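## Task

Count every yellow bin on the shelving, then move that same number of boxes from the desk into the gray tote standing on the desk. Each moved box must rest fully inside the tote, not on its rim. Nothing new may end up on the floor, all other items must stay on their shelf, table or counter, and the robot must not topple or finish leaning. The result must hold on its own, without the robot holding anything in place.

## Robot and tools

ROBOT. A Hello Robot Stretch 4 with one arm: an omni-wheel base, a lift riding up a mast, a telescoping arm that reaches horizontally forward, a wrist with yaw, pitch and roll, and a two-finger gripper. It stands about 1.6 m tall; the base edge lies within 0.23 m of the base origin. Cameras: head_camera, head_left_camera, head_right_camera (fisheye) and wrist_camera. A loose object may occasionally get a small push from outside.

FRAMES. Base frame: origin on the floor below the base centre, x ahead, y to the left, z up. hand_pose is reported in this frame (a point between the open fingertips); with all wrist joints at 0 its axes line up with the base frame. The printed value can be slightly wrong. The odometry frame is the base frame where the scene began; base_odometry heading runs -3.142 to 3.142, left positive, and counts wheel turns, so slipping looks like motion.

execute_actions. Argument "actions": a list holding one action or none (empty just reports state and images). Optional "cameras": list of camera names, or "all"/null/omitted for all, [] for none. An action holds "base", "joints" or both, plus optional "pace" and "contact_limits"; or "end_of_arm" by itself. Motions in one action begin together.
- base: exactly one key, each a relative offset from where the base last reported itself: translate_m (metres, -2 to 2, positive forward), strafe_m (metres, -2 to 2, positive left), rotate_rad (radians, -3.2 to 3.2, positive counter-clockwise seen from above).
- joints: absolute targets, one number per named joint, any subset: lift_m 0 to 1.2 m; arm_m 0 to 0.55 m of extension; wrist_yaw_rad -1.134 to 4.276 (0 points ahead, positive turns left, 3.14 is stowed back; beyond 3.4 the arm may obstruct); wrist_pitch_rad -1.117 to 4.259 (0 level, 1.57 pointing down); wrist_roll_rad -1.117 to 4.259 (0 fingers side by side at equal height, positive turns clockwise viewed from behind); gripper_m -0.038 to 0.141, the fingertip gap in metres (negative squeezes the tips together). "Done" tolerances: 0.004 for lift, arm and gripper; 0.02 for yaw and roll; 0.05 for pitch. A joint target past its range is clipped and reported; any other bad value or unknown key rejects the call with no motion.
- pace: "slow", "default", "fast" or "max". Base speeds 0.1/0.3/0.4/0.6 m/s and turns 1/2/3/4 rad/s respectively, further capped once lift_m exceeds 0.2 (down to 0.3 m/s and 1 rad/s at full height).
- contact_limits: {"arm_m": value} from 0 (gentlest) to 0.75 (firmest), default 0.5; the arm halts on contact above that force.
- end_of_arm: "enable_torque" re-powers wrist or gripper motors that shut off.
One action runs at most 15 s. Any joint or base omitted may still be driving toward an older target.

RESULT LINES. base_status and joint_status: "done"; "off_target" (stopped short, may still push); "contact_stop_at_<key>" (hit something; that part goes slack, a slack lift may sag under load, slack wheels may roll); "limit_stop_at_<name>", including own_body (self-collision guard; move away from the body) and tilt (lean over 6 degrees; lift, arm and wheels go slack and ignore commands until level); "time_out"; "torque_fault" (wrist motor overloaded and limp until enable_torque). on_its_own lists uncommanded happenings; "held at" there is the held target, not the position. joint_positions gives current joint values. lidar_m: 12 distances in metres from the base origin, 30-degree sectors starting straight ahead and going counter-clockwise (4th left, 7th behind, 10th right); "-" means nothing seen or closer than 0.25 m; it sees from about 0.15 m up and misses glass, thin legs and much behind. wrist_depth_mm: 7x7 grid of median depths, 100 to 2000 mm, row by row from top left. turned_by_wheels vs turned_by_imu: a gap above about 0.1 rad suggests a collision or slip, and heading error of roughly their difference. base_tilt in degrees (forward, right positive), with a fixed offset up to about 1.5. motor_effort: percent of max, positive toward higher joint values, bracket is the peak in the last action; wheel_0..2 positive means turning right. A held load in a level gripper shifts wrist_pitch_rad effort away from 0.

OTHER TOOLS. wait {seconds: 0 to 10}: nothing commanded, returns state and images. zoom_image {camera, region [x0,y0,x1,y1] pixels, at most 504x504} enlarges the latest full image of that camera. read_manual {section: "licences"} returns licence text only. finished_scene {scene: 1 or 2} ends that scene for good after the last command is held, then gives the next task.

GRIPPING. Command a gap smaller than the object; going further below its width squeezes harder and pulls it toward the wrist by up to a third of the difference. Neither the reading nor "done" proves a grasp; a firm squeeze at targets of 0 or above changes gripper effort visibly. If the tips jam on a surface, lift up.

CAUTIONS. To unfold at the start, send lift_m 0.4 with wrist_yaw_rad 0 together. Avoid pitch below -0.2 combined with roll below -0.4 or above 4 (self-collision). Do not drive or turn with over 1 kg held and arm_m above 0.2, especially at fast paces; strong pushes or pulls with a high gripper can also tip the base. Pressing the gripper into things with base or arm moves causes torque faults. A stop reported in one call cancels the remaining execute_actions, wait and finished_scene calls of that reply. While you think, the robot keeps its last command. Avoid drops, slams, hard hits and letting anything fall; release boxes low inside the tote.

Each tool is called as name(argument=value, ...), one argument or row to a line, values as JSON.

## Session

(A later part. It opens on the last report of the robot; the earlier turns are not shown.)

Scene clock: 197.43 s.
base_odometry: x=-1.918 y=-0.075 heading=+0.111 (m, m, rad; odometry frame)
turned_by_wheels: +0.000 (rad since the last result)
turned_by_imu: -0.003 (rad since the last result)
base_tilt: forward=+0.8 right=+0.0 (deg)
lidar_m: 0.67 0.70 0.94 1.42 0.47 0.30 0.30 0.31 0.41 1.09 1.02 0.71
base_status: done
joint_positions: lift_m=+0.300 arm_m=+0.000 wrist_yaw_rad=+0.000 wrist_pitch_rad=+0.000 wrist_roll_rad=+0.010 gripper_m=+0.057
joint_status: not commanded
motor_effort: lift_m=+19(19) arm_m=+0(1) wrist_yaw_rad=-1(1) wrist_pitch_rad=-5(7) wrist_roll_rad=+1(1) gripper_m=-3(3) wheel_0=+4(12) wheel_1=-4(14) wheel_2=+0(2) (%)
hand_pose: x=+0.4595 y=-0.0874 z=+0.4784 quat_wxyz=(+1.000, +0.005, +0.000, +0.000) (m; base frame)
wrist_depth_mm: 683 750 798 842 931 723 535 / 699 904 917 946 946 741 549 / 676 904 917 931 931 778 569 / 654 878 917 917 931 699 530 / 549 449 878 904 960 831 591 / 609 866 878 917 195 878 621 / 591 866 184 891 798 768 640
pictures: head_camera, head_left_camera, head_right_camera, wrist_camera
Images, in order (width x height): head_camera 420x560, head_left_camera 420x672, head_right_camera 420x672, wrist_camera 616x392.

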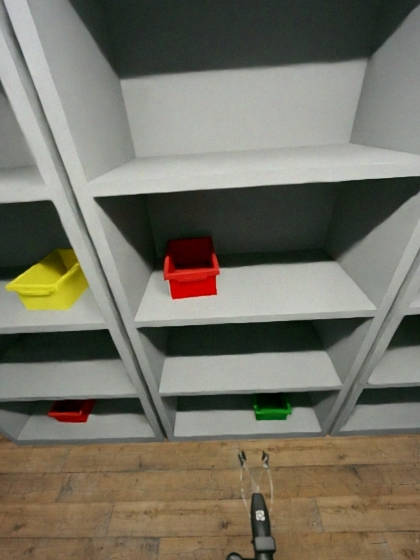

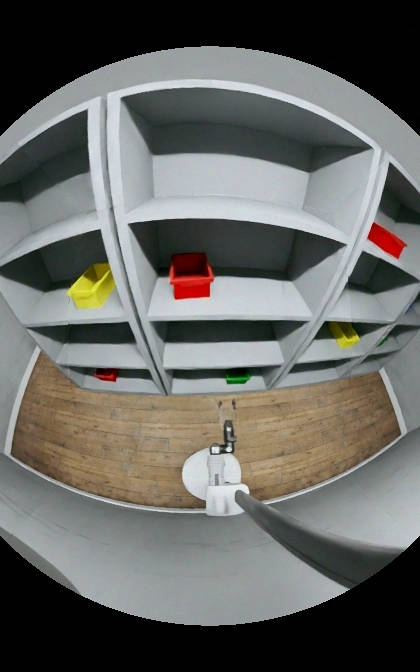

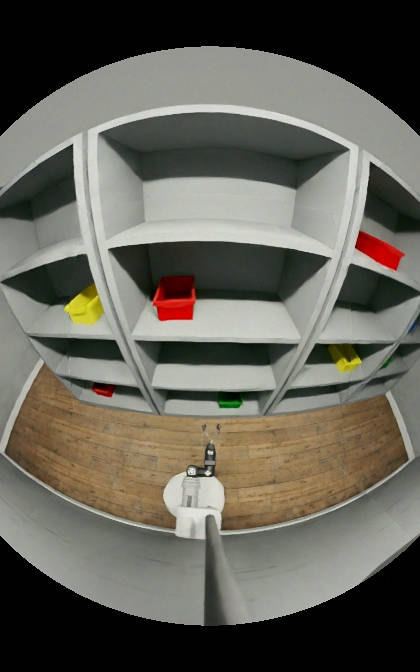

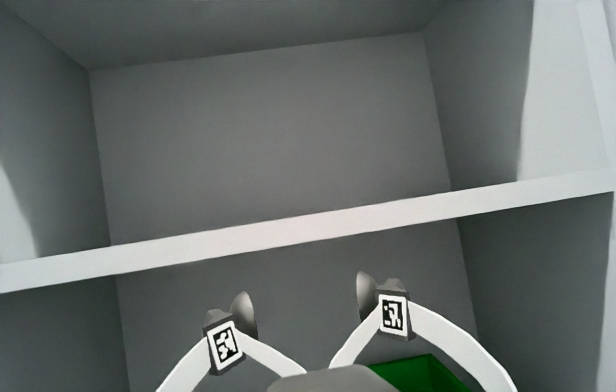

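execute_actions(
  actions=[
    {"base": {"translate_m": 0.1}},
  ],
  cameras=[],
)

execute_actions(
  actions=[
    {"base": {"strafe_m": -0.9}},
  ],
)

Scene clock: 208.77 s.
base_odometry: x=-1.819 y=-0.064 heading=+0.111 (m, m, rad; odometry frame)
turned_by_wheels: +0.001 (rad since the last result)
turned_by_imu: +0.001 (rad since the last result)
base_tilt: forward=+0.8 right=+0.1 (deg)
lidar_m: 0.57 0.58 0.78 1.87 0.61 0.44 0.40 0.40 0.57 1.43 0.86 0.59
base_status: done
joint_positions: lift_m=+0.300 arm_m=+0.000 wrist_yaw_rad=+0.000 wrist_pitch_rad=+0.000 wrist_roll_rad=+0.010 gripper_m=+0.057
joint_status: not commanded
motor_effort: lift_m=+19(19) arm_m=+0(1) wrist_yaw_rad=+0(1) wrist_pitch_rad=-7(7) wrist_roll_rad=-1(1) gripper_m=-3(3) wheel_0=+4(8) wheel_1=+5(8) wheel_2=-3(11) (%)
hand_pose: x=+0.4595 y=-0.0874 z=+0.4784 quat_wxyz=(+1.000, +0.005, +0.000, +0.000) (m; base frame)
wrist_depth_mm: 683 750 820 831 866 715 525 / 715 820 820 842 842 741 544 / 676 788 809 831 842 778 559 / 654 788 809 831 831 377 389 / 554 349 357 798 820 854 597 / 580 788 809 798 195 842 621 / 597 778 184 788 809 768 640
pictures: none
No camera images: the call's "cameras" was empty. Leave "cameras" out to get every camera's image.

Scene clock: 213.10 s.
base_odometry: x=-1.719 y=-0.958 heading=+0.111 (m, m, rad; odometry frame)
turned_by_wheels: +0.000 (rad since the last result)
turned_by_imu: -0.003 (rad since the last result)
base_tilt: forward=+0.8 right=+0.2 (deg)
lidar_m: 0.60 0.62 0.87 1.77 0.55 0.40 0.36 0.37 0.52 1.34 0.90 0.64
base_status: done
joint_positions: lift_m=+0.300 arm_m=+0.000 wrist_yaw_rad=+0.000 wrist_pitch_rad=+0.000 wrist_roll_rad=+0.010 gripper_m=+0.057
joint_status: not commanded
motor_effort: lift_m=+19(20) arm_m=-1(1) wrist_yaw_rad=-1(1) wrist_pitch_rad=-6(6) wrist_roll_rad=-1(1) gripper_m=-4(3) wheel_0=+2(12) wheel_1=-5(12) wheel_2=+0(3) (%)
hand_pose: x=+0.4595 y=-0.0874 z=+0.4784 quat_wxyz=(+1.000, +0.005, +0.000, +0.000) (m; base frame)
wrist_depth_mm: 654 750 809 854 891 778 574 / 654 831 842 866 891 759 597 / 609 831 842 842 504 517 615 / 603 820 842 854 496 418 424 / 504 384 389 842 866 878 661 / 535 809 831 842 194 866 668 / 535 798 183 809 831 831 683
pictures: head_camera, head_left_camera, head_right_camera, wrist_camera
Images, in order (width x height): head_camera 420x560, head_left_camera 420x672, head_right_camera 420x672, wrist_camera 616x392.

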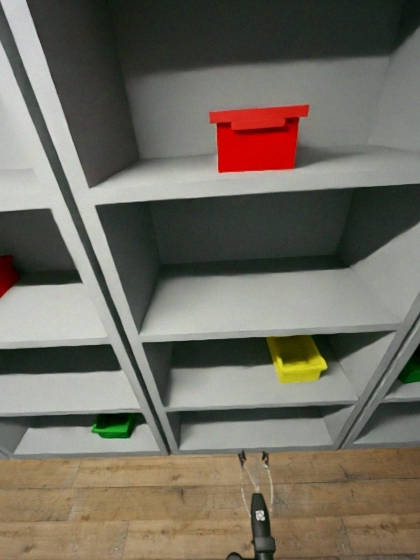

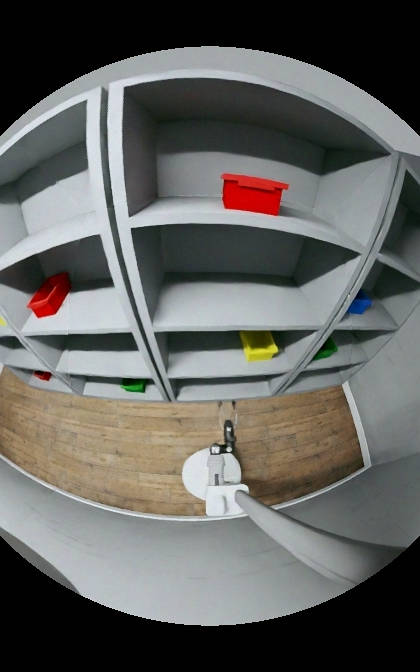

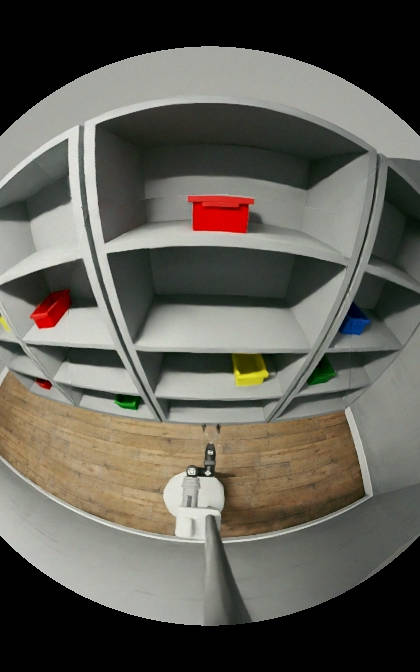

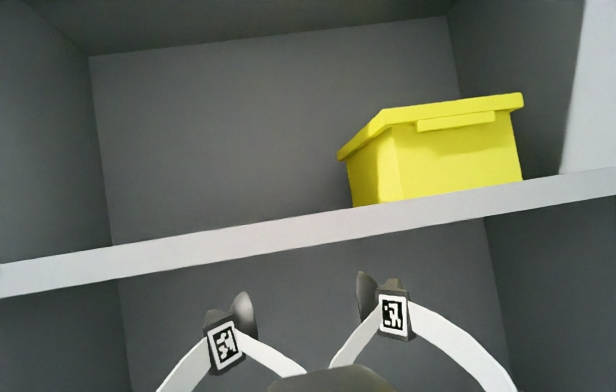

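execute_actions(
  actions=[
    {"base": {"strafe_m": -0.85}},
  ],
)

Scene clock: 229.97 s.
base_odometry: x=-1.625 y=-1.803 heading=+0.111 (m, m, rad; odometry frame)
turned_by_wheels: +0.000 (rad since the last result)
turned_by_imu: -0.002 (rad since the last result)
base_tilt: forward=+0.7 right=+0.3 (deg)
lidar_m: 0.64 0.66 0.91 1.64 0.51 0.35 0.32 0.35 0.47 0.69 0.70 0.68
base_status: done
joint_positions: lift_m=+0.300 arm_m=+0.000 wrist_yaw_rad=+0.000 wrist_pitch_rad=+0.000 wrist_roll_rad=+0.010 gripper_m=+0.057
joint_status: not commanded
motor_effort: lift_m=+19(19) arm_m=-1(1) wrist_yaw_rad=+0(1) wrist_pitch_rad=-6(6) wrist_roll_rad=+0(0) gripper_m=+0(1) wheel_0=+3(13) wheel_1=-3(17) wheel_2=+0(0) (%)
hand_pose: x=+0.4595 y=-0.0874 z=+0.4784 quat_wxyz=(+1.000, +0.005, +0.000, +0.000) (m; base frame)
wrist_depth_mm: 512 723 809 866 931 878 683 / 488 842 878 904 946 946 699 / 469 715 492 891 904 931 715 / 449 668 488 878 904 452 661 / 402 410 421 878 904 904 788 / 413 647 854 878 194 917 778 / 402 603 184 866 866 878 809
pictures: head_camera, head_left_camera, head_right_camera, wrist_camera
Images, in order (width x height): head_camera 420x560, head_left_camera 420x672, head_right_camera 420x672, wrist_camera 616x392.

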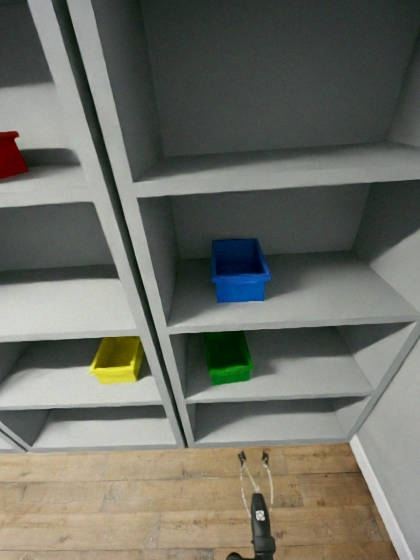

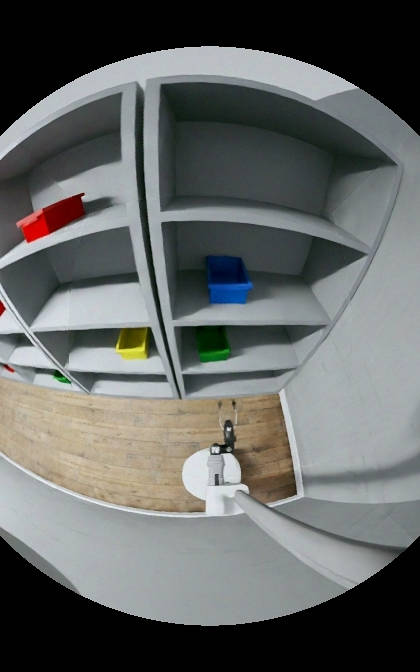

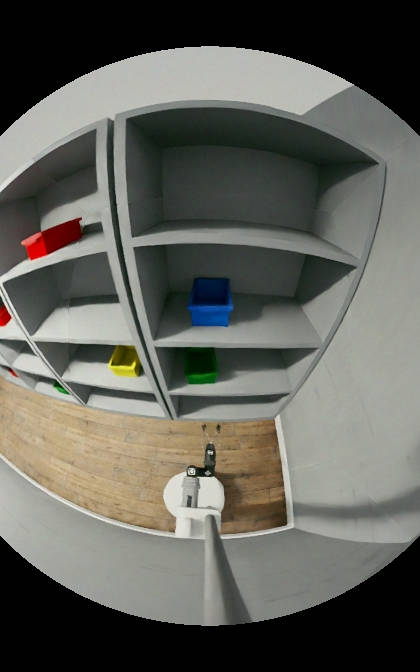

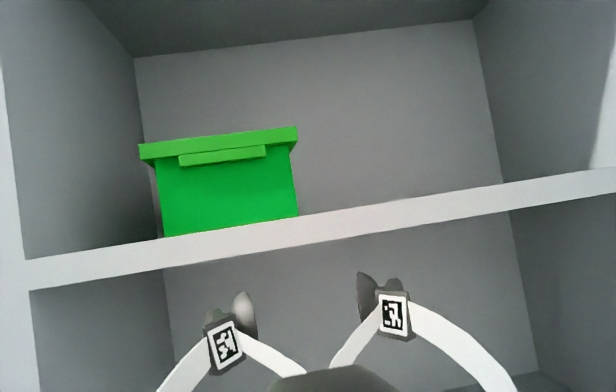

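execute_actions(
  actions=[
    {"base": {"strafe_m": 2.0}, "pace": "fast"},
  ],
  cameras=[],
)

Scene clock: 299.70 s.
base_odometry: x=-1.847 y=+0.185 heading=+0.111 (m, m, rad; odometry frame)
turned_by_wheels: +0.000 (rad since the last result)
turned_by_imu: +0.007 (rad since the last result)
base_tilt: forward=+0.7 right=+0.1 (deg)
lidar_m: 0.57 0.59 0.80 1.92 0.62 0.44 0.41 0.40 0.58 1.48 0.85 0.58
base_status: done
joint_positions: lift_m=+0.300 arm_m=+0.000 wrist_yaw_rad=+0.000 wrist_pitch_rad=+0.000 wrist_roll_rad=+0.010 gripper_m=+0.057
joint_status: not commanded
motor_effort: lift_m=+19(20) arm_m=+0(1) wrist_yaw_rad=+0(0) wrist_pitch_rad=-6(6) wrist_roll_rad=-1(0) gripper_m=-1(3) wheel_0=+1(14) wheel_1=+1(14) wheel_2=+0(0) (%)
hand_pose: x=+0.4595 y=-0.0874 z=+0.4784 quat_wxyz=(+1.000, +0.005, +0.000, +0.000) (m; base frame)
wrist_depth_mm: 351 480 788 842 866 878 842 / 347 442 820 831 842 866 854 / 342 418 798 831 820 854 878 / 340 392 798 820 831 373 377 / 334 342 347 798 831 831 854 / 334 345 559 788 195 820 854 / 329 336 184 788 809 707 707
pictures: none
No camera images: the call's "cameras" was empty. Leave "cameras" out to get every camera's image.

execute_actions(
  actions=[
    {"base": {"strafe_m": 1.42}, "pace": "fast"},
  ],
  cameras=["head_camera", "head_left_camera"],
)

Scene clock: 309.70 s.
base_odometry: x=-2.005 y=+1.596 heading=+0.112 (m, m, rad; odometry frame)
turned_by_wheels: +0.000 (rad since the last result)
turned_by_imu: +0.005 (rad since the last result)
base_tilt: forward=+0.8 right=+0.3 (deg)
lidar_m: 2.56 0.91 0.63 0.60 0.63 0.48 0.45 0.47 0.65 1.66 0.80 0.67
base_status: done
joint_positions: lift_m=+0.300 arm_m=+0.000 wrist_yaw_rad=+0.000 wrist_pitch_rad=+0.000 wrist_roll_rad=+0.010 gripper_m=+0.057
joint_status: not commanded
motor_effort: lift_m=+19(20) arm_m=-1(0) wrist_yaw_rad=+0(0) wrist_pitch_rad=-7(6) wrist_roll_rad=+0(1) gripper_m=-2(1) wheel_0=+0(14) wheel_1=+2(14) wheel_2=+0(1) (%)
hand_pose: x=+0.4595 y=-0.0874 z=+0.4784 quat_wxyz=(+1.000, +0.005, +0.000, +0.000) (m; base frame)
wrist_depth_mm: 1366 - - - 788 484 370 / 1308 - - - - 500 377 / 1205 - - - - 535 389 / 1205 1921 - - - 544 404 / 1160 1756 - - - 580 415 / 1078 1708 - - 194 591 430 / 1098 1464 185 1308 1205 525 436
pictures: head_camera, head_left_camera
Images, in order (width x height): head_camera 420x560, head_left_camera 420x672.

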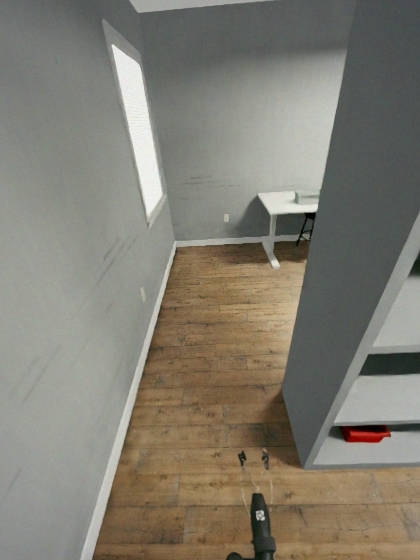

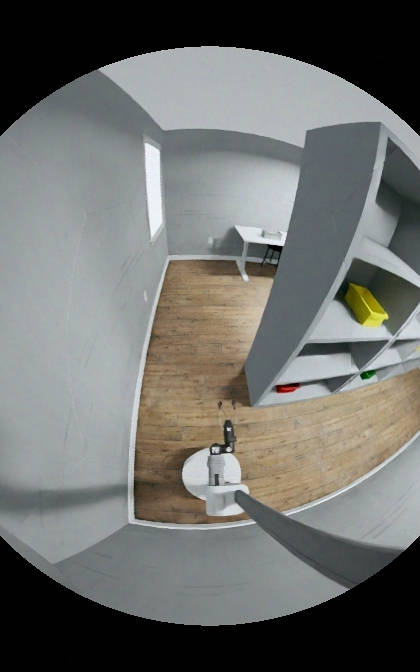

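execute_actions(
  actions=[
    {"base": {"strafe_m": 0.12}, "pace": "fast"},
  ],
  cameras=[],
)

execute_actions(
  actions=[
    {"base": {"translate_m": 2.0}, "pace": "fast"},
  ],
  cameras=["head_camera", "head_right_camera"],
)

Scene clock: 323.00 s.
base_odometry: x=-2.019 y=+1.715 heading=+0.112 (m, m, rad; odometry frame)
turned_by_wheels: +0.000 (rad since the last result)
turned_by_imu: +0.001 (rad since the last result)
base_tilt: forward=+0.7 right=+0.2 (deg)
lidar_m: 2.16 0.72 0.51 0.49 0.50 0.47 0.45 0.47 0.65 1.65 0.79 0.73
base_status: done
joint_positions: lift_m=+0.300 arm_m=+0.000 wrist_yaw_rad=+0.000 wrist_pitch_rad=+0.000 wrist_roll_rad=+0.010 gripper_m=+0.057
joint_status: not commanded
motor_effort: lift_m=+20(20) arm_m=-1(1) wrist_yaw_rad=+0(0) wrist_pitch_rad=-6(7) wrist_roll_rad=+0(1) gripper_m=+0(0) wheel_0=+0(14) wheel_1=+2(12) wheel_2=+0(0) (%)
hand_pose: x=+0.4595 y=-0.0874 z=+0.4784 quat_wxyz=(+1.000, +0.005, +0.000, +0.000) (m; base frame)
wrist_depth_mm: 1118 1921 - - - 683 508 / 1078 1808 - - - 715 525 / 1042 1708 - - - 741 539 / 991 1537 - - - 768 554 / 960 1464 - - - - 569 / 931 1430 - - 194 1576 591 / 891 1308 183 1308 1229 741 603
pictures: none
No camera images: the call's "cameras" was empty. Leave "cameras" out to get every camera's image.

Scene clock: 329.27 s.
base_odometry: x=-0.031 y=+1.939 heading=+0.112 (m, m, rad; odometry frame)
turned_by_wheels: +0.000 (rad since the last result)
turned_by_imu: +0.006 (rad since the last result)
base_tilt: forward=+0.7 right=+0.3 (deg)
lidar_m: 1.26 0.77 0.54 0.49 0.56 0.79 2.09 1.09 1.38 2.20 0.82 0.89
base_status: done
joint_positions: lift_m=+0.300 arm_m=+0.000 wrist_yaw_rad=+0.000 wrist_pitch_rad=+0.000 wrist_roll_rad=+0.010 gripper_m=+0.057
joint_status: not commanded
motor_effort: lift_m=+20(19) arm_m=-1(0) wrist_yaw_rad=+0(1) wrist_pitch_rad=-6(6) wrist_roll_rad=+0(1) gripper_m=-3(3) wheel_0=+1(11) wheel_1=+4(12) wheel_2=+0(15) (%)
hand_pose: x=+0.4595 y=-0.0874 z=+0.4784 quat_wxyz=(+1.000, +0.005, +0.000, +0.000) (m; base frame)
wrist_depth_mm: 1060 1078 1098 1098 1160 1138 1138 / 1042 1060 1060 1098 1118 1098 788 / 1025 1042 1078 1078 1098 1138 1138 / 1025 1042 1060 1060 1098 1118 1138 / 1008 1025 1060 1042 1060 1098 1118 / 991 1008 1042 1042 194 1078 1118 / 946 1008 184 1042 1042 1042 1078
pictures: head_camera, head_right_camera
Images, in order (width x height): head_camera 420x560, head_right_camera 420x672.

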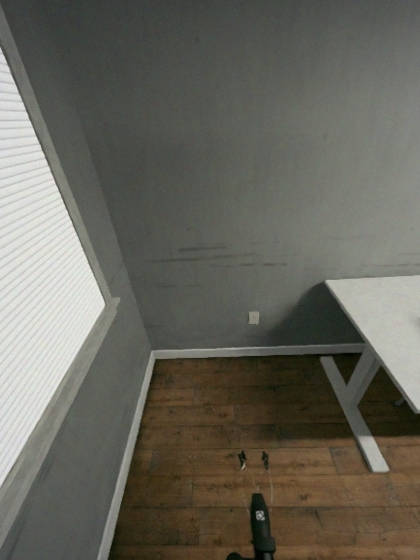

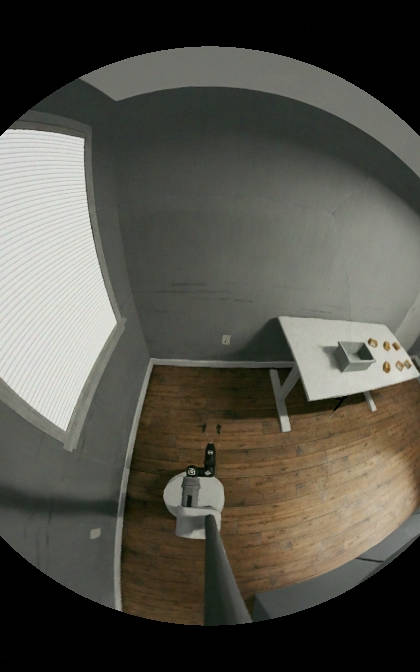

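execute_actions(
  actions=[
    {"base": {"strafe_m": -1.25}, "joints": {"lift_m": 1.05, "wrist_pitch_rad": 1.57, "gripper_m": 0.12}, "pace": "fast"},
  ],
)

Scene clock: 349.17 s.
base_odometry: x=+0.108 y=+0.697 heading=+0.112 (m, m, rad; odometry frame)
turned_by_wheels: +0.000 (rad since the last result)
turned_by_imu: -0.003 (rad since the last result)
base_tilt: forward=+0.7 right=+0.2 (deg)
lidar_m: 0.50 0.49 0.73 1.77 1.86 1.03 0.94 0.98 1.32 2.46 0.79 0.55
base_status: done
joint_positions: lift_m=+1.050 arm_m=+0.000 wrist_yaw_rad=+0.000 wrist_pitch_rad=+1.570 wrist_roll_rad=+0.010 gripper_m=+0.120
joint_status: all done
motor_effort: lift_m=+22(24) arm_m=+0(1) wrist_yaw_rad=+0(0) wrist_pitch_rad=+0(6) wrist_roll_rad=+1(1) gripper_m=-1(1) wheel_0=+0(13) wheel_1=-1(16) wheel_2=+0(1) (%)
hand_pose: x=+0.1712 y=-0.0874 z=+0.9396 quat_wxyz=(+0.707, +0.004, +0.707, -0.004) (m; base frame)
wrist_depth_mm: 1138 1182 1160 1205 1205 1281 1205 / 1138 1160 1182 1229 1205 1205 1229 / 1138 1182 1138 1182 1182 1205 1255 / 1118 1160 1160 1160 1205 1182 1182 / 1098 1118 1138 960 1205 1205 1205 / 1118 1078 917 931 1160 1138 1205 / 1078 1118 917 148 1118 1182 1182
pictures: head_camera, head_left_camera, head_right_camera, wrist_camera
Images, in order (width x height): head_camera 420x560, head_left_camera 420x672, head_right_camera 420x672, wrist_camera 616x392.

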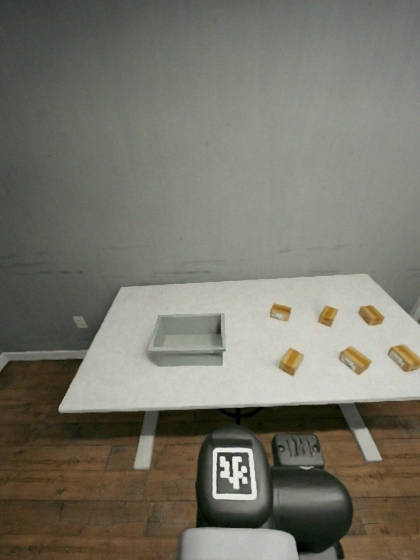

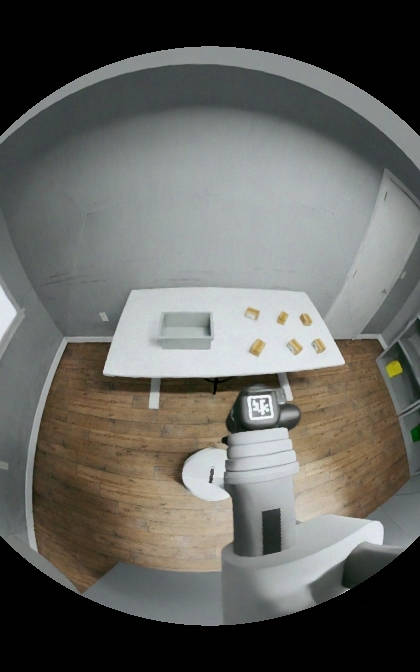

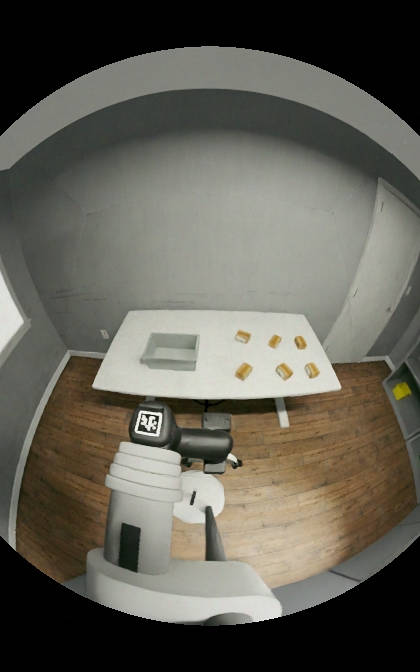

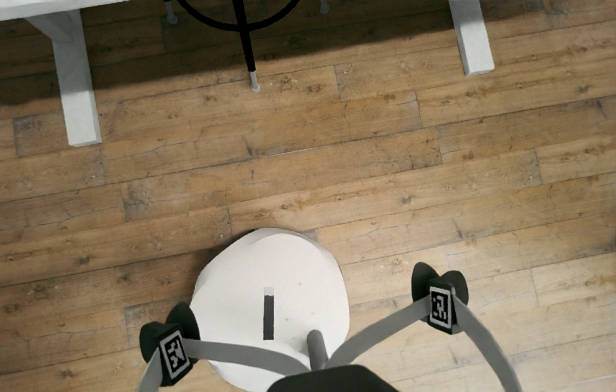

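execute_actions(
  actions=[
    {"base": {"translate_m": 0.22}},
  ],
  cameras=[],
)

execute_actions(
  actions=[
    {"base": {"strafe_m": -0.16}, "joints": {"arm_m": 0.27}},
  ],
  cameras=["wrist_camera", "head_camera"],
)

Scene clock: 414.47 s.
base_odometry: x=+0.327 y=+0.721 heading=+0.112 (m, m, rad; odometry frame)
turned_by_wheels: +0.000 (rad since the last result)
turned_by_imu: +0.001 (rad since the last result)
base_tilt: forward=+0.7 right=+0.2 (deg)
lidar_m: 0.30 0.32 0.44 1.77 1.88 1.26 1.19 1.24 1.63 2.46 0.44 0.31
base_status: done
joint_positions: lift_m=+1.050 arm_m=+0.000 wrist_yaw_rad=+0.000 wrist_pitch_rad=+1.570 wrist_roll_rad=+0.010 gripper_m=+0.120
joint_status: not commanded
motor_effort: lift_m=+23(23) arm_m=-1(1) wrist_yaw_rad=-1(0) wrist_pitch_rad=+0(0) wrist_roll_rad=+1(1) gripper_m=-2(1) wheel_0=+4(6) wheel_1=+5(10) wheel_2=-4(13) (%)
hand_pose: x=+0.1712 y=-0.0874 z=+0.9396 quat_wxyz=(+0.707, +0.003, +0.707, -0.003) (m; base frame)
wrist_depth_mm: 404 442 459 459 462 466 480 / 436 452 449 455 459 466 484 / 433 439 442 459 1182 1182 1255 / 1098 1182 1160 1182 1205 1229 1205 / 1138 1138 1138 960 1160 1182 1182 / 1098 1138 917 946 1118 1160 1182 / 1098 1118 917 152 1138 1182 1182
pictures: none
No camera images: the call's "cameras" was empty. Leave "cameras" out to get every camera's image.

Scene clock: 416.40 s.
base_odometry: x=+0.345 y=+0.563 heading=+0.112 (m, m, rad; odometry frame)
turned_by_wheels: +0.000 (rad since the last result)
turned_by_imu: -0.001 (rad since the last result)
base_tilt: forward=+0.7 right=+0.2 (deg)
lidar_m: 0.30 0.33 0.44 1.92 2.06 1.25 1.17 1.21 1.66 2.29 0.46 0.31
base_status: done
joint_positions: lift_m=+1.050 arm_m=+0.269 wrist_yaw_rad=+0.000 wrist_pitch_rad=+1.570 wrist_roll_rad=+0.010 gripper_m=+0.120
joint_status: all done
motor_effort: lift_m=+22(23) arm_m=+6(4) wrist_yaw_rad=-1(0) wrist_pitch_rad=+1(4) wrist_roll_rad=-1(1) gripper_m=-3(1) wheel_0=+3(11) wheel_1=-4(13) wheel_2=+0(3) (%)
hand_pose: x=+0.4401 y=-0.0874 z=+0.9396 quat_wxyz=(+0.707, +0.003, +0.707, -0.003) (m; base frame)
wrist_depth_mm: 436 449 452 459 466 466 477 / 439 445 452 452 455 462 466 / 433 439 445 449 455 459 462 / 418 436 439 449 452 415 459 / 402 433 433 392 442 452 459 / 427 427 430 436 439 449 1182 / 418 421 427 152 1160 1160 1160
pictures: head_camera, wrist_camera
Images, in order (width x height): head_camera 420x560, wrist_camera 616x392.

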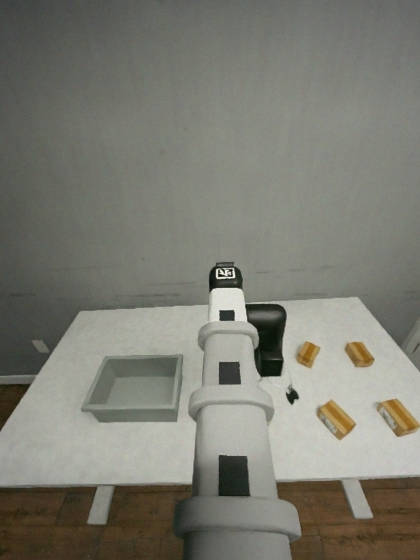

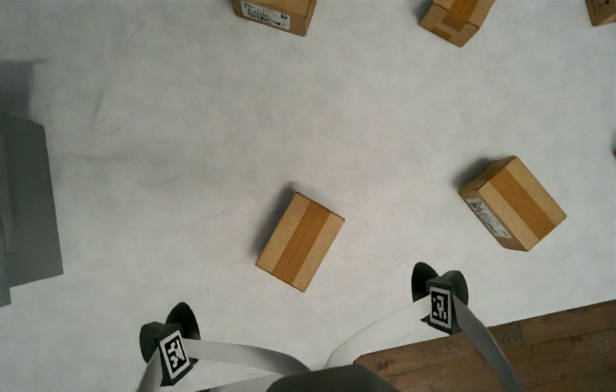

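execute_actions(
  actions=[
    {"joints": {"arm_m": 0.287, "wrist_roll_rad": 0.57}},
  ],
  cameras=["wrist_camera"],
)

Scene clock: 453.13 s.
base_odometry: x=+0.345 y=+0.563 heading=+0.112 (m, m, rad; odometry frame)
turned_by_wheels: +0.000 (rad since the last result)
turned_by_imu: +0.000 (rad since the last result)
base_tilt: forward=+0.7 right=+0.3 (deg)
lidar_m: 0.29 0.31 0.43 1.94 2.05 1.23 1.18 1.22 1.65 2.28 0.46 0.31
base_status: not commanded
joint_positions: lift_m=+1.050 arm_m=+0.286 wrist_yaw_rad=+0.000 wrist_pitch_rad=+1.570 wrist_roll_rad=+0.570 gripper_m=+0.120
joint_status: all done
motor_effort: lift_m=+23(22) arm_m=+6(8) wrist_yaw_rad=-1(1) wrist_pitch_rad=+0(1) wrist_roll_rad=+0(9) gripper_m=+3(0) wheel_0=+3(3) wheel_1=-5(5) wheel_2=+0(0) (%)
hand_pose: x=+0.4571 y=-0.0874 z=+0.9396 quat_wxyz=(+0.679, +0.199, +0.678, -0.199) (m; base frame)
wrist_depth_mm: 445 397 459 462 462 469 436 / 433 442 449 455 459 462 469 / 433 439 445 452 455 459 466 / 433 433 439 445 449 462 1205 / 421 430 433 392 445 1182 1205 / 421 424 433 436 439 1182 1205 / 397 424 424 152 931 1160 1205
pictures: wrist_camera
Images, in order (width x height): wrist_camera 616x392.

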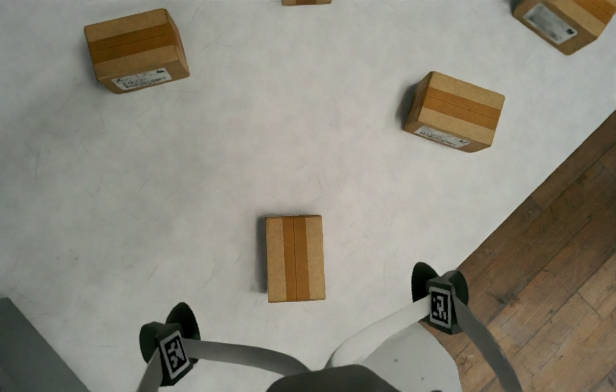

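execute_actions(
  actions=[
    {"joints": {"lift_m": 0.86}},
  ],
  cameras=[],
)

execute_actions(
  actions=[
    {"joints": {"gripper_m": 0.03}},
  ],
  cameras=["wrist_camera"],
)

Scene clock: 476.10 s.
base_odometry: x=+0.345 y=+0.563 heading=+0.112 (m, m, rad; odometry frame)
turned_by_wheels: +0.000 (rad since the last result)
turned_by_imu: +0.000 (rad since the last result)
base_tilt: forward=+0.7 right=+0.2 (deg)
lidar_m: 0.29 0.33 0.44 1.94 2.00 1.24 1.18 1.21 1.62 2.29 0.46 0.31
base_status: not commanded
joint_positions: lift_m=+0.860 arm_m=+0.286 wrist_yaw_rad=+0.000 wrist_pitch_rad=+1.570 wrist_roll_rad=+0.570 gripper_m=+0.120
joint_status: all done
motor_effort: lift_m=+18(18) arm_m=+6(6) wrist_yaw_rad=-1(1) wrist_pitch_rad=+1(0) wrist_roll_rad=+2(3) gripper_m=+0(0) wheel_0=+3(3) wheel_1=-5(4) wheel_2=+0(0) (%)
hand_pose: x=+0.4571 y=-0.0874 z=+0.7500 quat_wxyz=(+0.679, +0.199, +0.678, -0.199) (m; base frame)
wrist_depth_mm: 253 257 258 264 266 267 220 / 251 254 256 259 263 265 255 / 250 252 255 258 260 263 266 / 247 250 252 255 259 260 263 / 244 247 249 204 257 257 262 / 242 245 246 202 252 255 260 / 241 243 244 152 252 254 976
pictures: none
No camera images: the call's "cameras" was empty. Leave "cameras" out to get every camera's image.

Scene clock: 477.87 s.
base_odometry: x=+0.345 y=+0.563 heading=+0.112 (m, m, rad; odometry frame)
turned_by_wheels: +0.000 (rad since the last result)
turned_by_imu: +0.000 (rad since the last result)
base_tilt: forward=+0.8 right=+0.4 (deg)
lidar_m: 0.30 0.32 0.43 1.94 2.03 1.24 1.17 1.19 1.63 2.30 0.46 0.32
base_status: not commanded
joint_positions: lift_m=+0.860 arm_m=+0.286 wrist_yaw_rad=+0.000 wrist_pitch_rad=+1.570 wrist_roll_rad=+0.570 gripper_m=+0.030
joint_status: all done
motor_effort: lift_m=+18(18) arm_m=+6(6) wrist_yaw_rad=+0(1) wrist_pitch_rad=+1(0) wrist_roll_rad=+2(2) gripper_m=-13(12) wheel_0=+3(3) wheel_1=-4(5) wheel_2=+0(0) (%)
hand_pose: x=+0.4571 y=-0.0874 z=+0.7500 quat_wxyz=(+0.679, +0.199, +0.678, -0.199) (m; base frame)
wrist_depth_mm: 253 255 259 263 266 267 219 / 252 255 256 260 264 265 256 / 249 251 254 257 259 264 265 / 246 249 252 256 258 262 264 / 244 247 250 193 255 259 262 / 242 245 248 191 193 256 259 / 240 242 178 190 251 252 1008
pictures: wrist_camera
Images, in order (width x height): wrist_camera 616x392.

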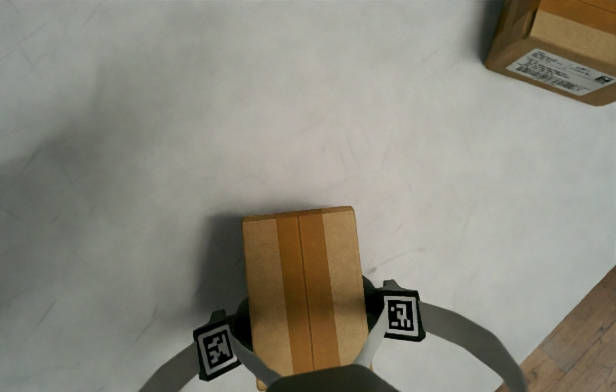

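execute_actions(
  actions=[
    {"joints": {"lift_m": 1.1, "wrist_roll_rad": 0.0}},
  ],
  cameras=[],
)

execute_actions(
  actions=[
    {"base": {"strafe_m": 0.4}, "joints": {"arm_m": 0.3}},
  ],
  cameras=["wrist_camera", "head_camera"],
)

Scene clock: 509.00 s.
base_odometry: x=+0.345 y=+0.563 heading=+0.112 (m, m, rad; odometry frame)
turned_by_wheels: +0.000 (rad since the last result)
turned_by_imu: +0.000 (rad since the last result)
base_tilt: forward=+0.7 right=+0.2 (deg)
lidar_m: 0.30 0.33 0.47 1.94 2.04 1.26 1.19 1.21 1.63 2.30 0.47 0.32
base_status: not commanded
joint_positions: lift_m=+1.100 arm_m=+0.286 wrist_yaw_rad=+0.000 wrist_pitch_rad=+1.570 wrist_roll_rad=+0.000 gripper_m=+0.030
joint_status: all done
motor_effort: lift_m=+24(22) arm_m=+6(6) wrist_yaw_rad=-1(1) wrist_pitch_rad=+2(1) wrist_roll_rad=-1(2) gripper_m=-15(15) wheel_0=+3(3) wheel_1=-4(4) wheel_2=+0(0) (%)
hand_pose: x=+0.4570 y=-0.0874 z=+0.9895 quat_wxyz=(+0.707, +0.000, +0.707, +0.000) (m; base frame)
wrist_depth_mm: 496 496 504 462 512 517 517 / 484 492 500 508 508 512 521 / 449 492 492 504 512 517 517 / 427 484 492 496 504 492 508 / 421 484 484 194 500 496 508 / 469 477 477 191 193 500 1229 / 473 473 178 189 1182 1205 1205
pictures: none
No camera images: the call's "cameras" was empty. Leave "cameras" out to get every camera's image.

Scene clock: 511.67 s.
base_odometry: x=+0.300 y=+0.960 heading=+0.113 (m, m, rad; odometry frame)
turned_by_wheels: +0.000 (rad since the last result)
turned_by_imu: +0.001 (rad since the last result)
base_tilt: forward=+0.6 right=+0.2 (deg)
lidar_m: 0.28 0.30 0.41 1.52 1.61 1.28 1.18 1.24 1.65 2.69 0.45 0.32
base_status: done
joint_positions: lift_m=+1.100 arm_m=+0.299 wrist_yaw_rad=+0.000 wrist_pitch_rad=+1.570 wrist_roll_rad=+0.000 gripper_m=+0.030
joint_status: all done
motor_effort: lift_m=+23(24) arm_m=+6(8) wrist_yaw_rad=+0(0) wrist_pitch_rad=+0(1) wrist_roll_rad=-1(1) gripper_m=-14(12) wheel_0=-1(11) wheel_1=+3(13) wheel_2=+0(1) (%)
hand_pose: x=+0.4700 y=-0.0874 z=+0.9895 quat_wxyz=(+0.707, +0.000, +0.707, +0.000) (m; base frame)
wrist_depth_mm: 496 496 504 508 512 517 525 / 488 492 496 436 459 517 521 / 480 452 488 492 488 508 517 / 480 484 488 496 477 500 512 / 477 480 459 193 413 504 508 / 469 477 364 192 192 500 504 / 469 473 178 190 492 1205 1229
pictures: head_camera, wrist_camera
Images, in order (width x height): head_camera 420x560, wrist_camera 616x392.

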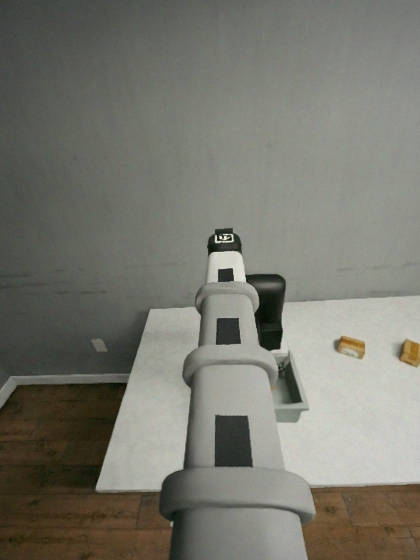

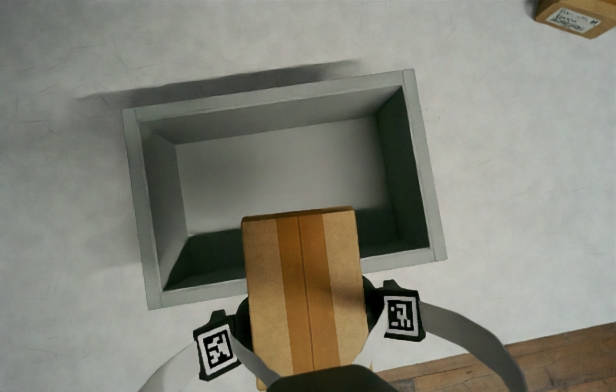

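execute_actions(
  actions=[
    {"base": {"strafe_m": 0.117}, "joints": {"arm_m": 0.372}},
  ],
  cameras=["wrist_camera"],
)

Scene clock: 540.63 s.
base_odometry: x=+0.287 y=+1.076 heading=+0.113 (m, m, rad; odometry frame)
turned_by_wheels: +0.000 (rad since the last result)
turned_by_imu: +0.001 (rad since the last result)
base_tilt: forward=+0.8 right=+0.1 (deg)
lidar_m: 0.28 0.31 1.49 1.42 1.49 1.25 1.19 1.21 1.68 2.82 0.45 0.29
base_status: done
joint_positions: lift_m=+1.100 arm_m=+0.371 wrist_yaw_rad=+0.000 wrist_pitch_rad=+1.570 wrist_roll_rad=+0.000 gripper_m=+0.030
joint_status: all done
motor_effort: lift_m=+24(23) arm_m=+6(9) wrist_yaw_rad=+0(1) wrist_pitch_rad=+0(0) wrist_roll_rad=-2(0) gripper_m=-13(13) wheel_0=-3(10) wheel_1=+6(13) wheel_2=+0(3) (%)
hand_pose: x=+0.5421 y=-0.0874 z=+0.9895 quat_wxyz=(+0.707, +0.000, +0.707, +0.000) (m; base frame)
wrist_depth_mm: 496 496 500 508 517 521 530 / 488 492 504 508 512 512 521 / 488 484 496 500 500 445 512 / 480 480 496 445 496 488 508 / 473 484 484 193 488 496 508 / 469 477 480 191 192 407 500 / 469 477 178 190 488 492 500
pictures: wrist_camera
Images, in order (width x height): wrist_camera 616x392.

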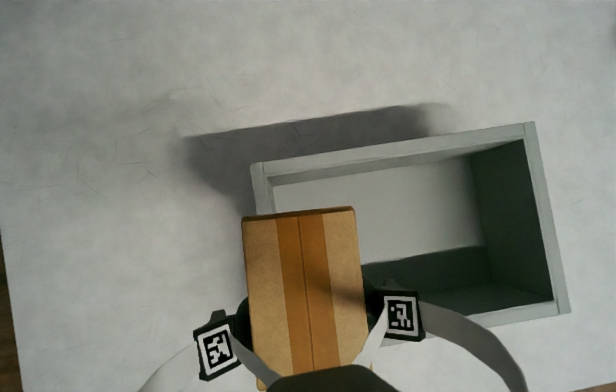

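execute_actions(
  actions=[
    {"base": {"strafe_m": -0.015}, "joints": {"lift_m": 1.0, "arm_m": 0.385}},
  ],
  cameras=[],
)

execute_actions(
  actions=[
    {"joints": {"lift_m": 0.885}},
  ],
  cameras=["wrist_camera"],
)

Scene clock: 571.80 s.
base_odometry: x=+0.288 y=+1.061 heading=+0.113 (m, m, rad; odometry frame)
turned_by_wheels: +0.000 (rad since the last result)
turned_by_imu: +0.000 (rad since the last result)
base_tilt: forward=+0.7 right=+0.1 (deg)
lidar_m: 0.27 0.29 1.50 1.42 1.51 1.27 1.18 1.22 1.65 2.80 0.41 0.31
base_status: done
joint_positions: lift_m=+1.000 arm_m=+0.384 wrist_yaw_rad=+0.000 wrist_pitch_rad=+1.570 wrist_roll_rad=+0.000 gripper_m=+0.030
joint_status: all done
motor_effort: lift_m=+18(18) arm_m=+6(5) wrist_yaw_rad=-1(0) wrist_pitch_rad=+0(1) wrist_roll_rad=-2(1) gripper_m=-14(13) wheel_0=+3(8) wheel_1=-3(12) wheel_2=+0(0) (%)
hand_pose: x=+0.5550 y=-0.0874 z=+0.8899 quat_wxyz=(+0.707, +0.000, +0.707, +0.000) (m; base frame)
wrist_depth_mm: 394 399 402 407 410 413 418 / 389 392 399 402 407 413 415 / 389 392 394 397 345 349 297 / 382 384 389 347 397 399 329 / 382 387 387 194 397 397 340 / 377 382 379 191 193 394 345 / 375 375 178 189 306 274 289
pictures: none
No camera images: the call's "cameras" was empty. Leave "cameras" out to get every camera's image.

Scene clock: 573.50 s.
base_odometry: x=+0.288 y=+1.061 heading=+0.112 (m, m, rad; odometry frame)
turned_by_wheels: +0.000 (rad since the last result)
turned_by_imu: +0.000 (rad since the last result)
base_tilt: forward=+0.9 right=+0.3 (deg)
lidar_m: 0.29 0.31 1.50 1.43 1.52 1.26 1.18 1.21 1.65 2.80 0.43 0.32
base_status: not commanded
joint_positions: lift_m=+0.952 arm_m=+0.384 wrist_yaw_rad=-0.001 wrist_pitch_rad=+1.572 wrist_roll_rad=-0.001 gripper_m=+0.030
joint_status: lift_m contact_stop (moved -0.048 of -0.115)
on_its_own: lift_m is slack since a contact_stop (your +0.885 is given up)
motor_effort: lift_m=+15(22) arm_m=+6(6) wrist_yaw_rad=+2(2) wrist_pitch_rad=-7(18) wrist_roll_rad=+2(3) gripper_m=-11(16) wheel_0=-1(3) wheel_1=-3(3) wheel_2=-1(1) (%)
hand_pose: x=+0.5543 y=-0.0874 z=+0.8418 quat_wxyz=(+0.707, +0.000, +0.708, +0.000) (m; base frame)
wrist_depth_mm: 349 355 359 364 368 373 373 / 347 351 355 359 364 368 370 / 343 347 351 250 252 264 290 / 340 343 289 343 353 355 324 / 336 340 227 206 351 353 336 / 332 336 221 204 193 351 343 / 329 332 181 200 307 268 279
pictures: wrist_camera
Images, in order (width x height): wrist_camera 616x392.

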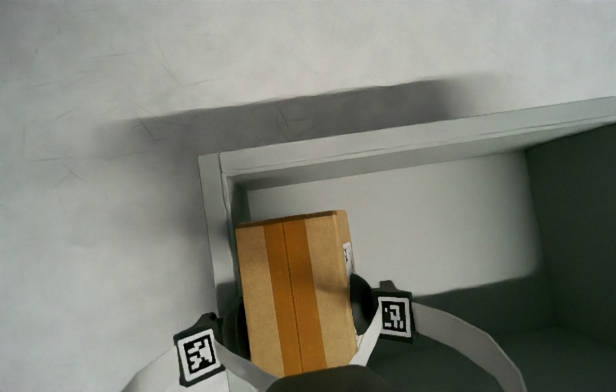

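execute_actions(
  actions=[
    {"joints": {"lift_m": 1.0}},
  ],
  cameras=[],
)

execute_actions(
  actions=[
    {"base": {"strafe_m": -0.03}},
  ],
  cameras=[],
)

execute_actions(
  actions=[
    {"joints": {"lift_m": 0.885}, "pace": "slow"},
  ],
  cameras=["wrist_camera"],
)

Scene clock: 585.83 s.
base_odometry: x=+0.288 y=+1.061 heading=+0.112 (m, m, rad; odometry frame)
turned_by_wheels: +0.000 (rad since the last result)
turned_by_imu: +0.000 (rad since the last result)
base_tilt: forward=+0.7 right=+0.2 (deg)
lidar_m: 0.27 0.29 1.51 1.43 1.52 1.26 1.18 1.24 1.67 2.80 0.41 0.31
base_status: not commanded
joint_positions: lift_m=+1.000 arm_m=+0.384 wrist_yaw_rad=+0.000 wrist_pitch_rad=+1.570 wrist_roll_rad=+0.000 gripper_m=+0.030
joint_status: all done
motor_effort: lift_m=+24(22) arm_m=+6(6) wrist_yaw_rad=+0(1) wrist_pitch_rad=+1(0) wrist_roll_rad=+2(2) gripper_m=-19(19) wheel_0=+0(0) wheel_1=-3(3) wheel_2=-1(1) (%)
hand_pose: x=+0.5551 y=-0.0874 z=+0.8895 quat_wxyz=(+0.707, +0.000, +0.707, +0.000) (m; base frame)
wrist_depth_mm: 394 399 399 402 410 415 418 / 389 394 397 402 407 410 415 / 387 392 394 399 340 347 290 / 382 387 389 389 397 402 327 / 379 382 384 209 394 394 334 / 373 379 266 207 192 394 340 / 373 375 179 205 306 272 285
pictures: none
No camera images: the call's "cameras" was empty. Leave "cameras" out to get every camera's image.

Scene clock: 586.77 s.
base_odometry: x=+0.292 y=+1.031 heading=+0.112 (m, m, rad; odometry frame)
turned_by_wheels: +0.000 (rad since the last result)
turned_by_imu: +0.000 (rad since the last result)
base_tilt: forward=+0.9 right=+0.3 (deg)
lidar_m: 0.28 0.30 0.43 1.46 1.54 1.27 1.18 1.23 1.65 2.78 0.44 0.31
base_status: done
joint_positions: lift_m=+1.000 arm_m=+0.384 wrist_yaw_rad=+0.000 wrist_pitch_rad=+1.570 wrist_roll_rad=+0.000 gripper_m=+0.030
joint_status: not commanded
motor_effort: lift_m=+24(24) arm_m=+6(6) wrist_yaw_rad=+0(1) wrist_pitch_rad=+1(0) wrist_roll_rad=+1(2) gripper_m=-19(18) wheel_0=+0(12) wheel_1=-2(12) wheel_2=+0(1) (%)
hand_pose: x=+0.5551 y=-0.0874 z=+0.8895 quat_wxyz=(+0.707, +0.000, +0.707, +0.000) (m; base frame)
wrist_depth_mm: 394 399 402 407 413 415 421 / 392 389 394 402 407 415 413 / 389 389 394 399 345 319 355 / 382 389 283 394 397 384 301 / 377 384 267 209 392 392 303 / 375 379 267 206 192 389 303 / 373 375 179 204 306 272 281
pictures: none
No camera images: the call's "cameras" was empty. Leave "cameras" out to get every camera's image.

Scene clock: 588.57 s.
base_odometry: x=+0.292 y=+1.031 heading=+0.112 (m, m, rad; odometry frame)
turned_by_wheels: +0.000 (rad since the last result)
turned_by_imu: +0.000 (rad since the last result)
base_tilt: forward=+0.7 right=+0.3 (deg)
lidar_m: 0.28 0.31 0.41 1.49 1.51 1.26 1.18 1.21 1.66 2.78 0.44 0.32
base_status: not commanded
joint_positions: lift_m=+0.885 arm_m=+0.384 wrist_yaw_rad=+0.000 wrist_pitch_rad=+1.570 wrist_roll_rad=+0.000 gripper_m=+0.030
joint_status: all done
motor_effort: lift_m=+18(22) arm_m=+6(6) wrist_yaw_rad=+1(1) wrist_pitch_rad=+0(2) wrist_roll_rad=+1(3) gripper_m=-19(18) wheel_0=+0(0) wheel_1=-2(2) wheel_2=+0(0) (%)
hand_pose: x=+0.5551 y=-0.0874 z=+0.7749 quat_wxyz=(+0.707, +0.000, +0.707, +0.000) (m; base frame)
wrist_depth_mm: 279 283 286 287 291 294 296 / 276 278 282 285 289 166 167 / 274 158 159 163 196 252 260 / 270 164 273 278 279 285 281 / 267 158 252 210 279 281 282 / 266 160 217 208 192 278 279 / 264 153 179 205 272 266 277
pictures: wrist_camera
Images, in order (width x height): wrist_camera 616x392.

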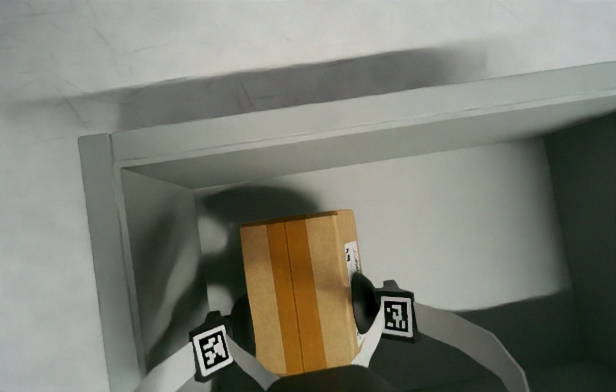

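execute_actions(
  actions=[
    {"joints": {"gripper_m": 0.085}},
  ],
  cameras=[],
)

execute_actions(
  actions=[
    {"joints": {"lift_m": 1.1}},
  ],
  cameras=["wrist_camera"],
)

Scene clock: 596.90 s.
base_odometry: x=+0.292 y=+1.031 heading=+0.112 (m, m, rad; odometry frame)
turned_by_wheels: +0.000 (rad since the last result)
turned_by_imu: +0.000 (rad since the last result)
base_tilt: forward=+0.7 right=+0.3 (deg)
lidar_m: 0.29 0.31 0.40 1.47 1.54 1.24 1.19 1.23 1.64 2.77 0.45 0.32
base_status: not commanded
joint_positions: lift_m=+0.885 arm_m=+0.384 wrist_yaw_rad=+0.000 wrist_pitch_rad=+1.570 wrist_roll_rad=+0.000 gripper_m=+0.085
joint_status: all done
motor_effort: lift_m=+18(18) arm_m=+6(6) wrist_yaw_rad=+1(0) wrist_pitch_rad=+0(0) wrist_roll_rad=+2(1) gripper_m=+0(15) wheel_0=+0(0) wheel_1=-2(2) wheel_2=+0(0) (%)
hand_pose: x=+0.5551 y=-0.0874 z=+0.7749 quat_wxyz=(+0.707, +0.000, +0.707, +0.000) (m; base frame)
wrist_depth_mm: 278 281 283 286 293 294 297 / 277 278 282 286 289 167 168 / 273 158 160 163 195 252 253 / 271 178 273 276 279 283 272 / 268 171 271 224 277 279 281 / 266 161 222 224 197 279 279 / 266 152 187 220 273 276 270
pictures: none
No camera images: the call's "cameras" was empty. Leave "cameras" out to get every camera's image.

Scene clock: 598.87 s.
base_odometry: x=+0.292 y=+1.031 heading=+0.112 (m, m, rad; odometry frame)
turned_by_wheels: +0.000 (rad since the last result)
turned_by_imu: +0.000 (rad since the last result)
base_tilt: forward=+0.7 right=+0.1 (deg)
lidar_m: 0.27 0.29 0.41 1.48 1.55 1.27 1.18 1.25 1.67 2.75 0.43 0.31
base_status: not commanded
joint_positions: lift_m=+1.100 arm_m=+0.384 wrist_yaw_rad=+0.000 wrist_pitch_rad=+1.570 wrist_roll_rad=+0.000 gripper_m=+0.085
joint_status: all done
motor_effort: lift_m=+23(26) arm_m=+6(6) wrist_yaw_rad=+1(0) wrist_pitch_rad=+1(2) wrist_roll_rad=+1(2) gripper_m=-2(2) wheel_0=+0(0) wheel_1=-2(2) wheel_2=+0(0) (%)
hand_pose: x=+0.5551 y=-0.0874 z=+0.9895 quat_wxyz=(+0.707, +0.000, +0.707, +0.000) (m; base frame)
wrist_depth_mm: 488 504 504 517 512 517 525 / 488 496 500 504 504 512 521 / 488 488 500 500 508 508 517 / 480 488 484 484 496 459 508 / 473 477 484 439 496 449 504 / 469 477 439 480 196 399 504 / 462 469 189 362 488 492 500
pictures: wrist_camera
Images, in order (width x height): wrist_camera 616x392.

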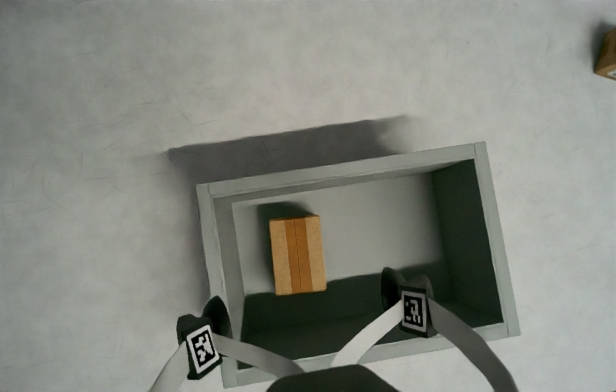

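execute_actions(
  actions=[
    {"base": {"strafe_m": -0.46}, "joints": {"arm_m": 0.53, "gripper_m": 0.12}},
  ],
  cameras=["wrist_camera", "head_camera"],
)

Scene clock: 674.67 s.
base_odometry: x=+0.343 y=+0.574 heading=+0.112 (m, m, rad; odometry frame)
turned_by_wheels: +0.000 (rad since the last result)
turned_by_imu: -0.001 (rad since the last result)
base_tilt: forward=+0.8 right=+0.3 (deg)
lidar_m: 0.29 0.32 0.43 1.93 2.03 1.25 1.18 1.21 1.63 2.33 0.46 0.34
base_status: done
joint_positions: lift_m=+1.100 arm_m=+0.529 wrist_yaw_rad=+0.000 wrist_pitch_rad=+1.570 wrist_roll_rad=+0.000 gripper_m=+0.120
joint_status: all done
motor_effort: lift_m=+22(23) arm_m=+6(5) wrist_yaw_rad=-1(1) wrist_pitch_rad=-1(0) wrist_roll_rad=+2(2) gripper_m=-1(0) wheel_0=+3(11) wheel_1=-5(11) wheel_2=+0(2) (%)
hand_pose: x=+0.7001 y=-0.0874 z=+0.9896 quat_wxyz=(+0.707, +0.000, +0.707, +0.000) (m; base frame)
wrist_depth_mm: 496 496 504 512 517 517 525 / 484 492 500 504 508 508 517 / 484 492 492 504 500 512 512 / 480 488 492 449 508 469 517 / 477 477 488 492 496 500 508 / 480 473 480 488 488 496 500 / 418 469 477 152 492 492 500
pictures: head_camera, wrist_camera
Images, in order (width x height): head_camera 420x560, wrist_camera 616x392.

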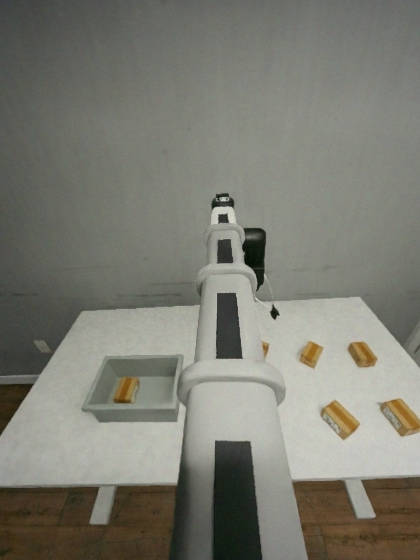

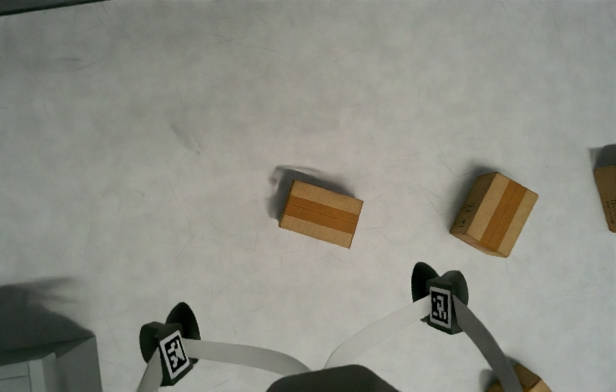

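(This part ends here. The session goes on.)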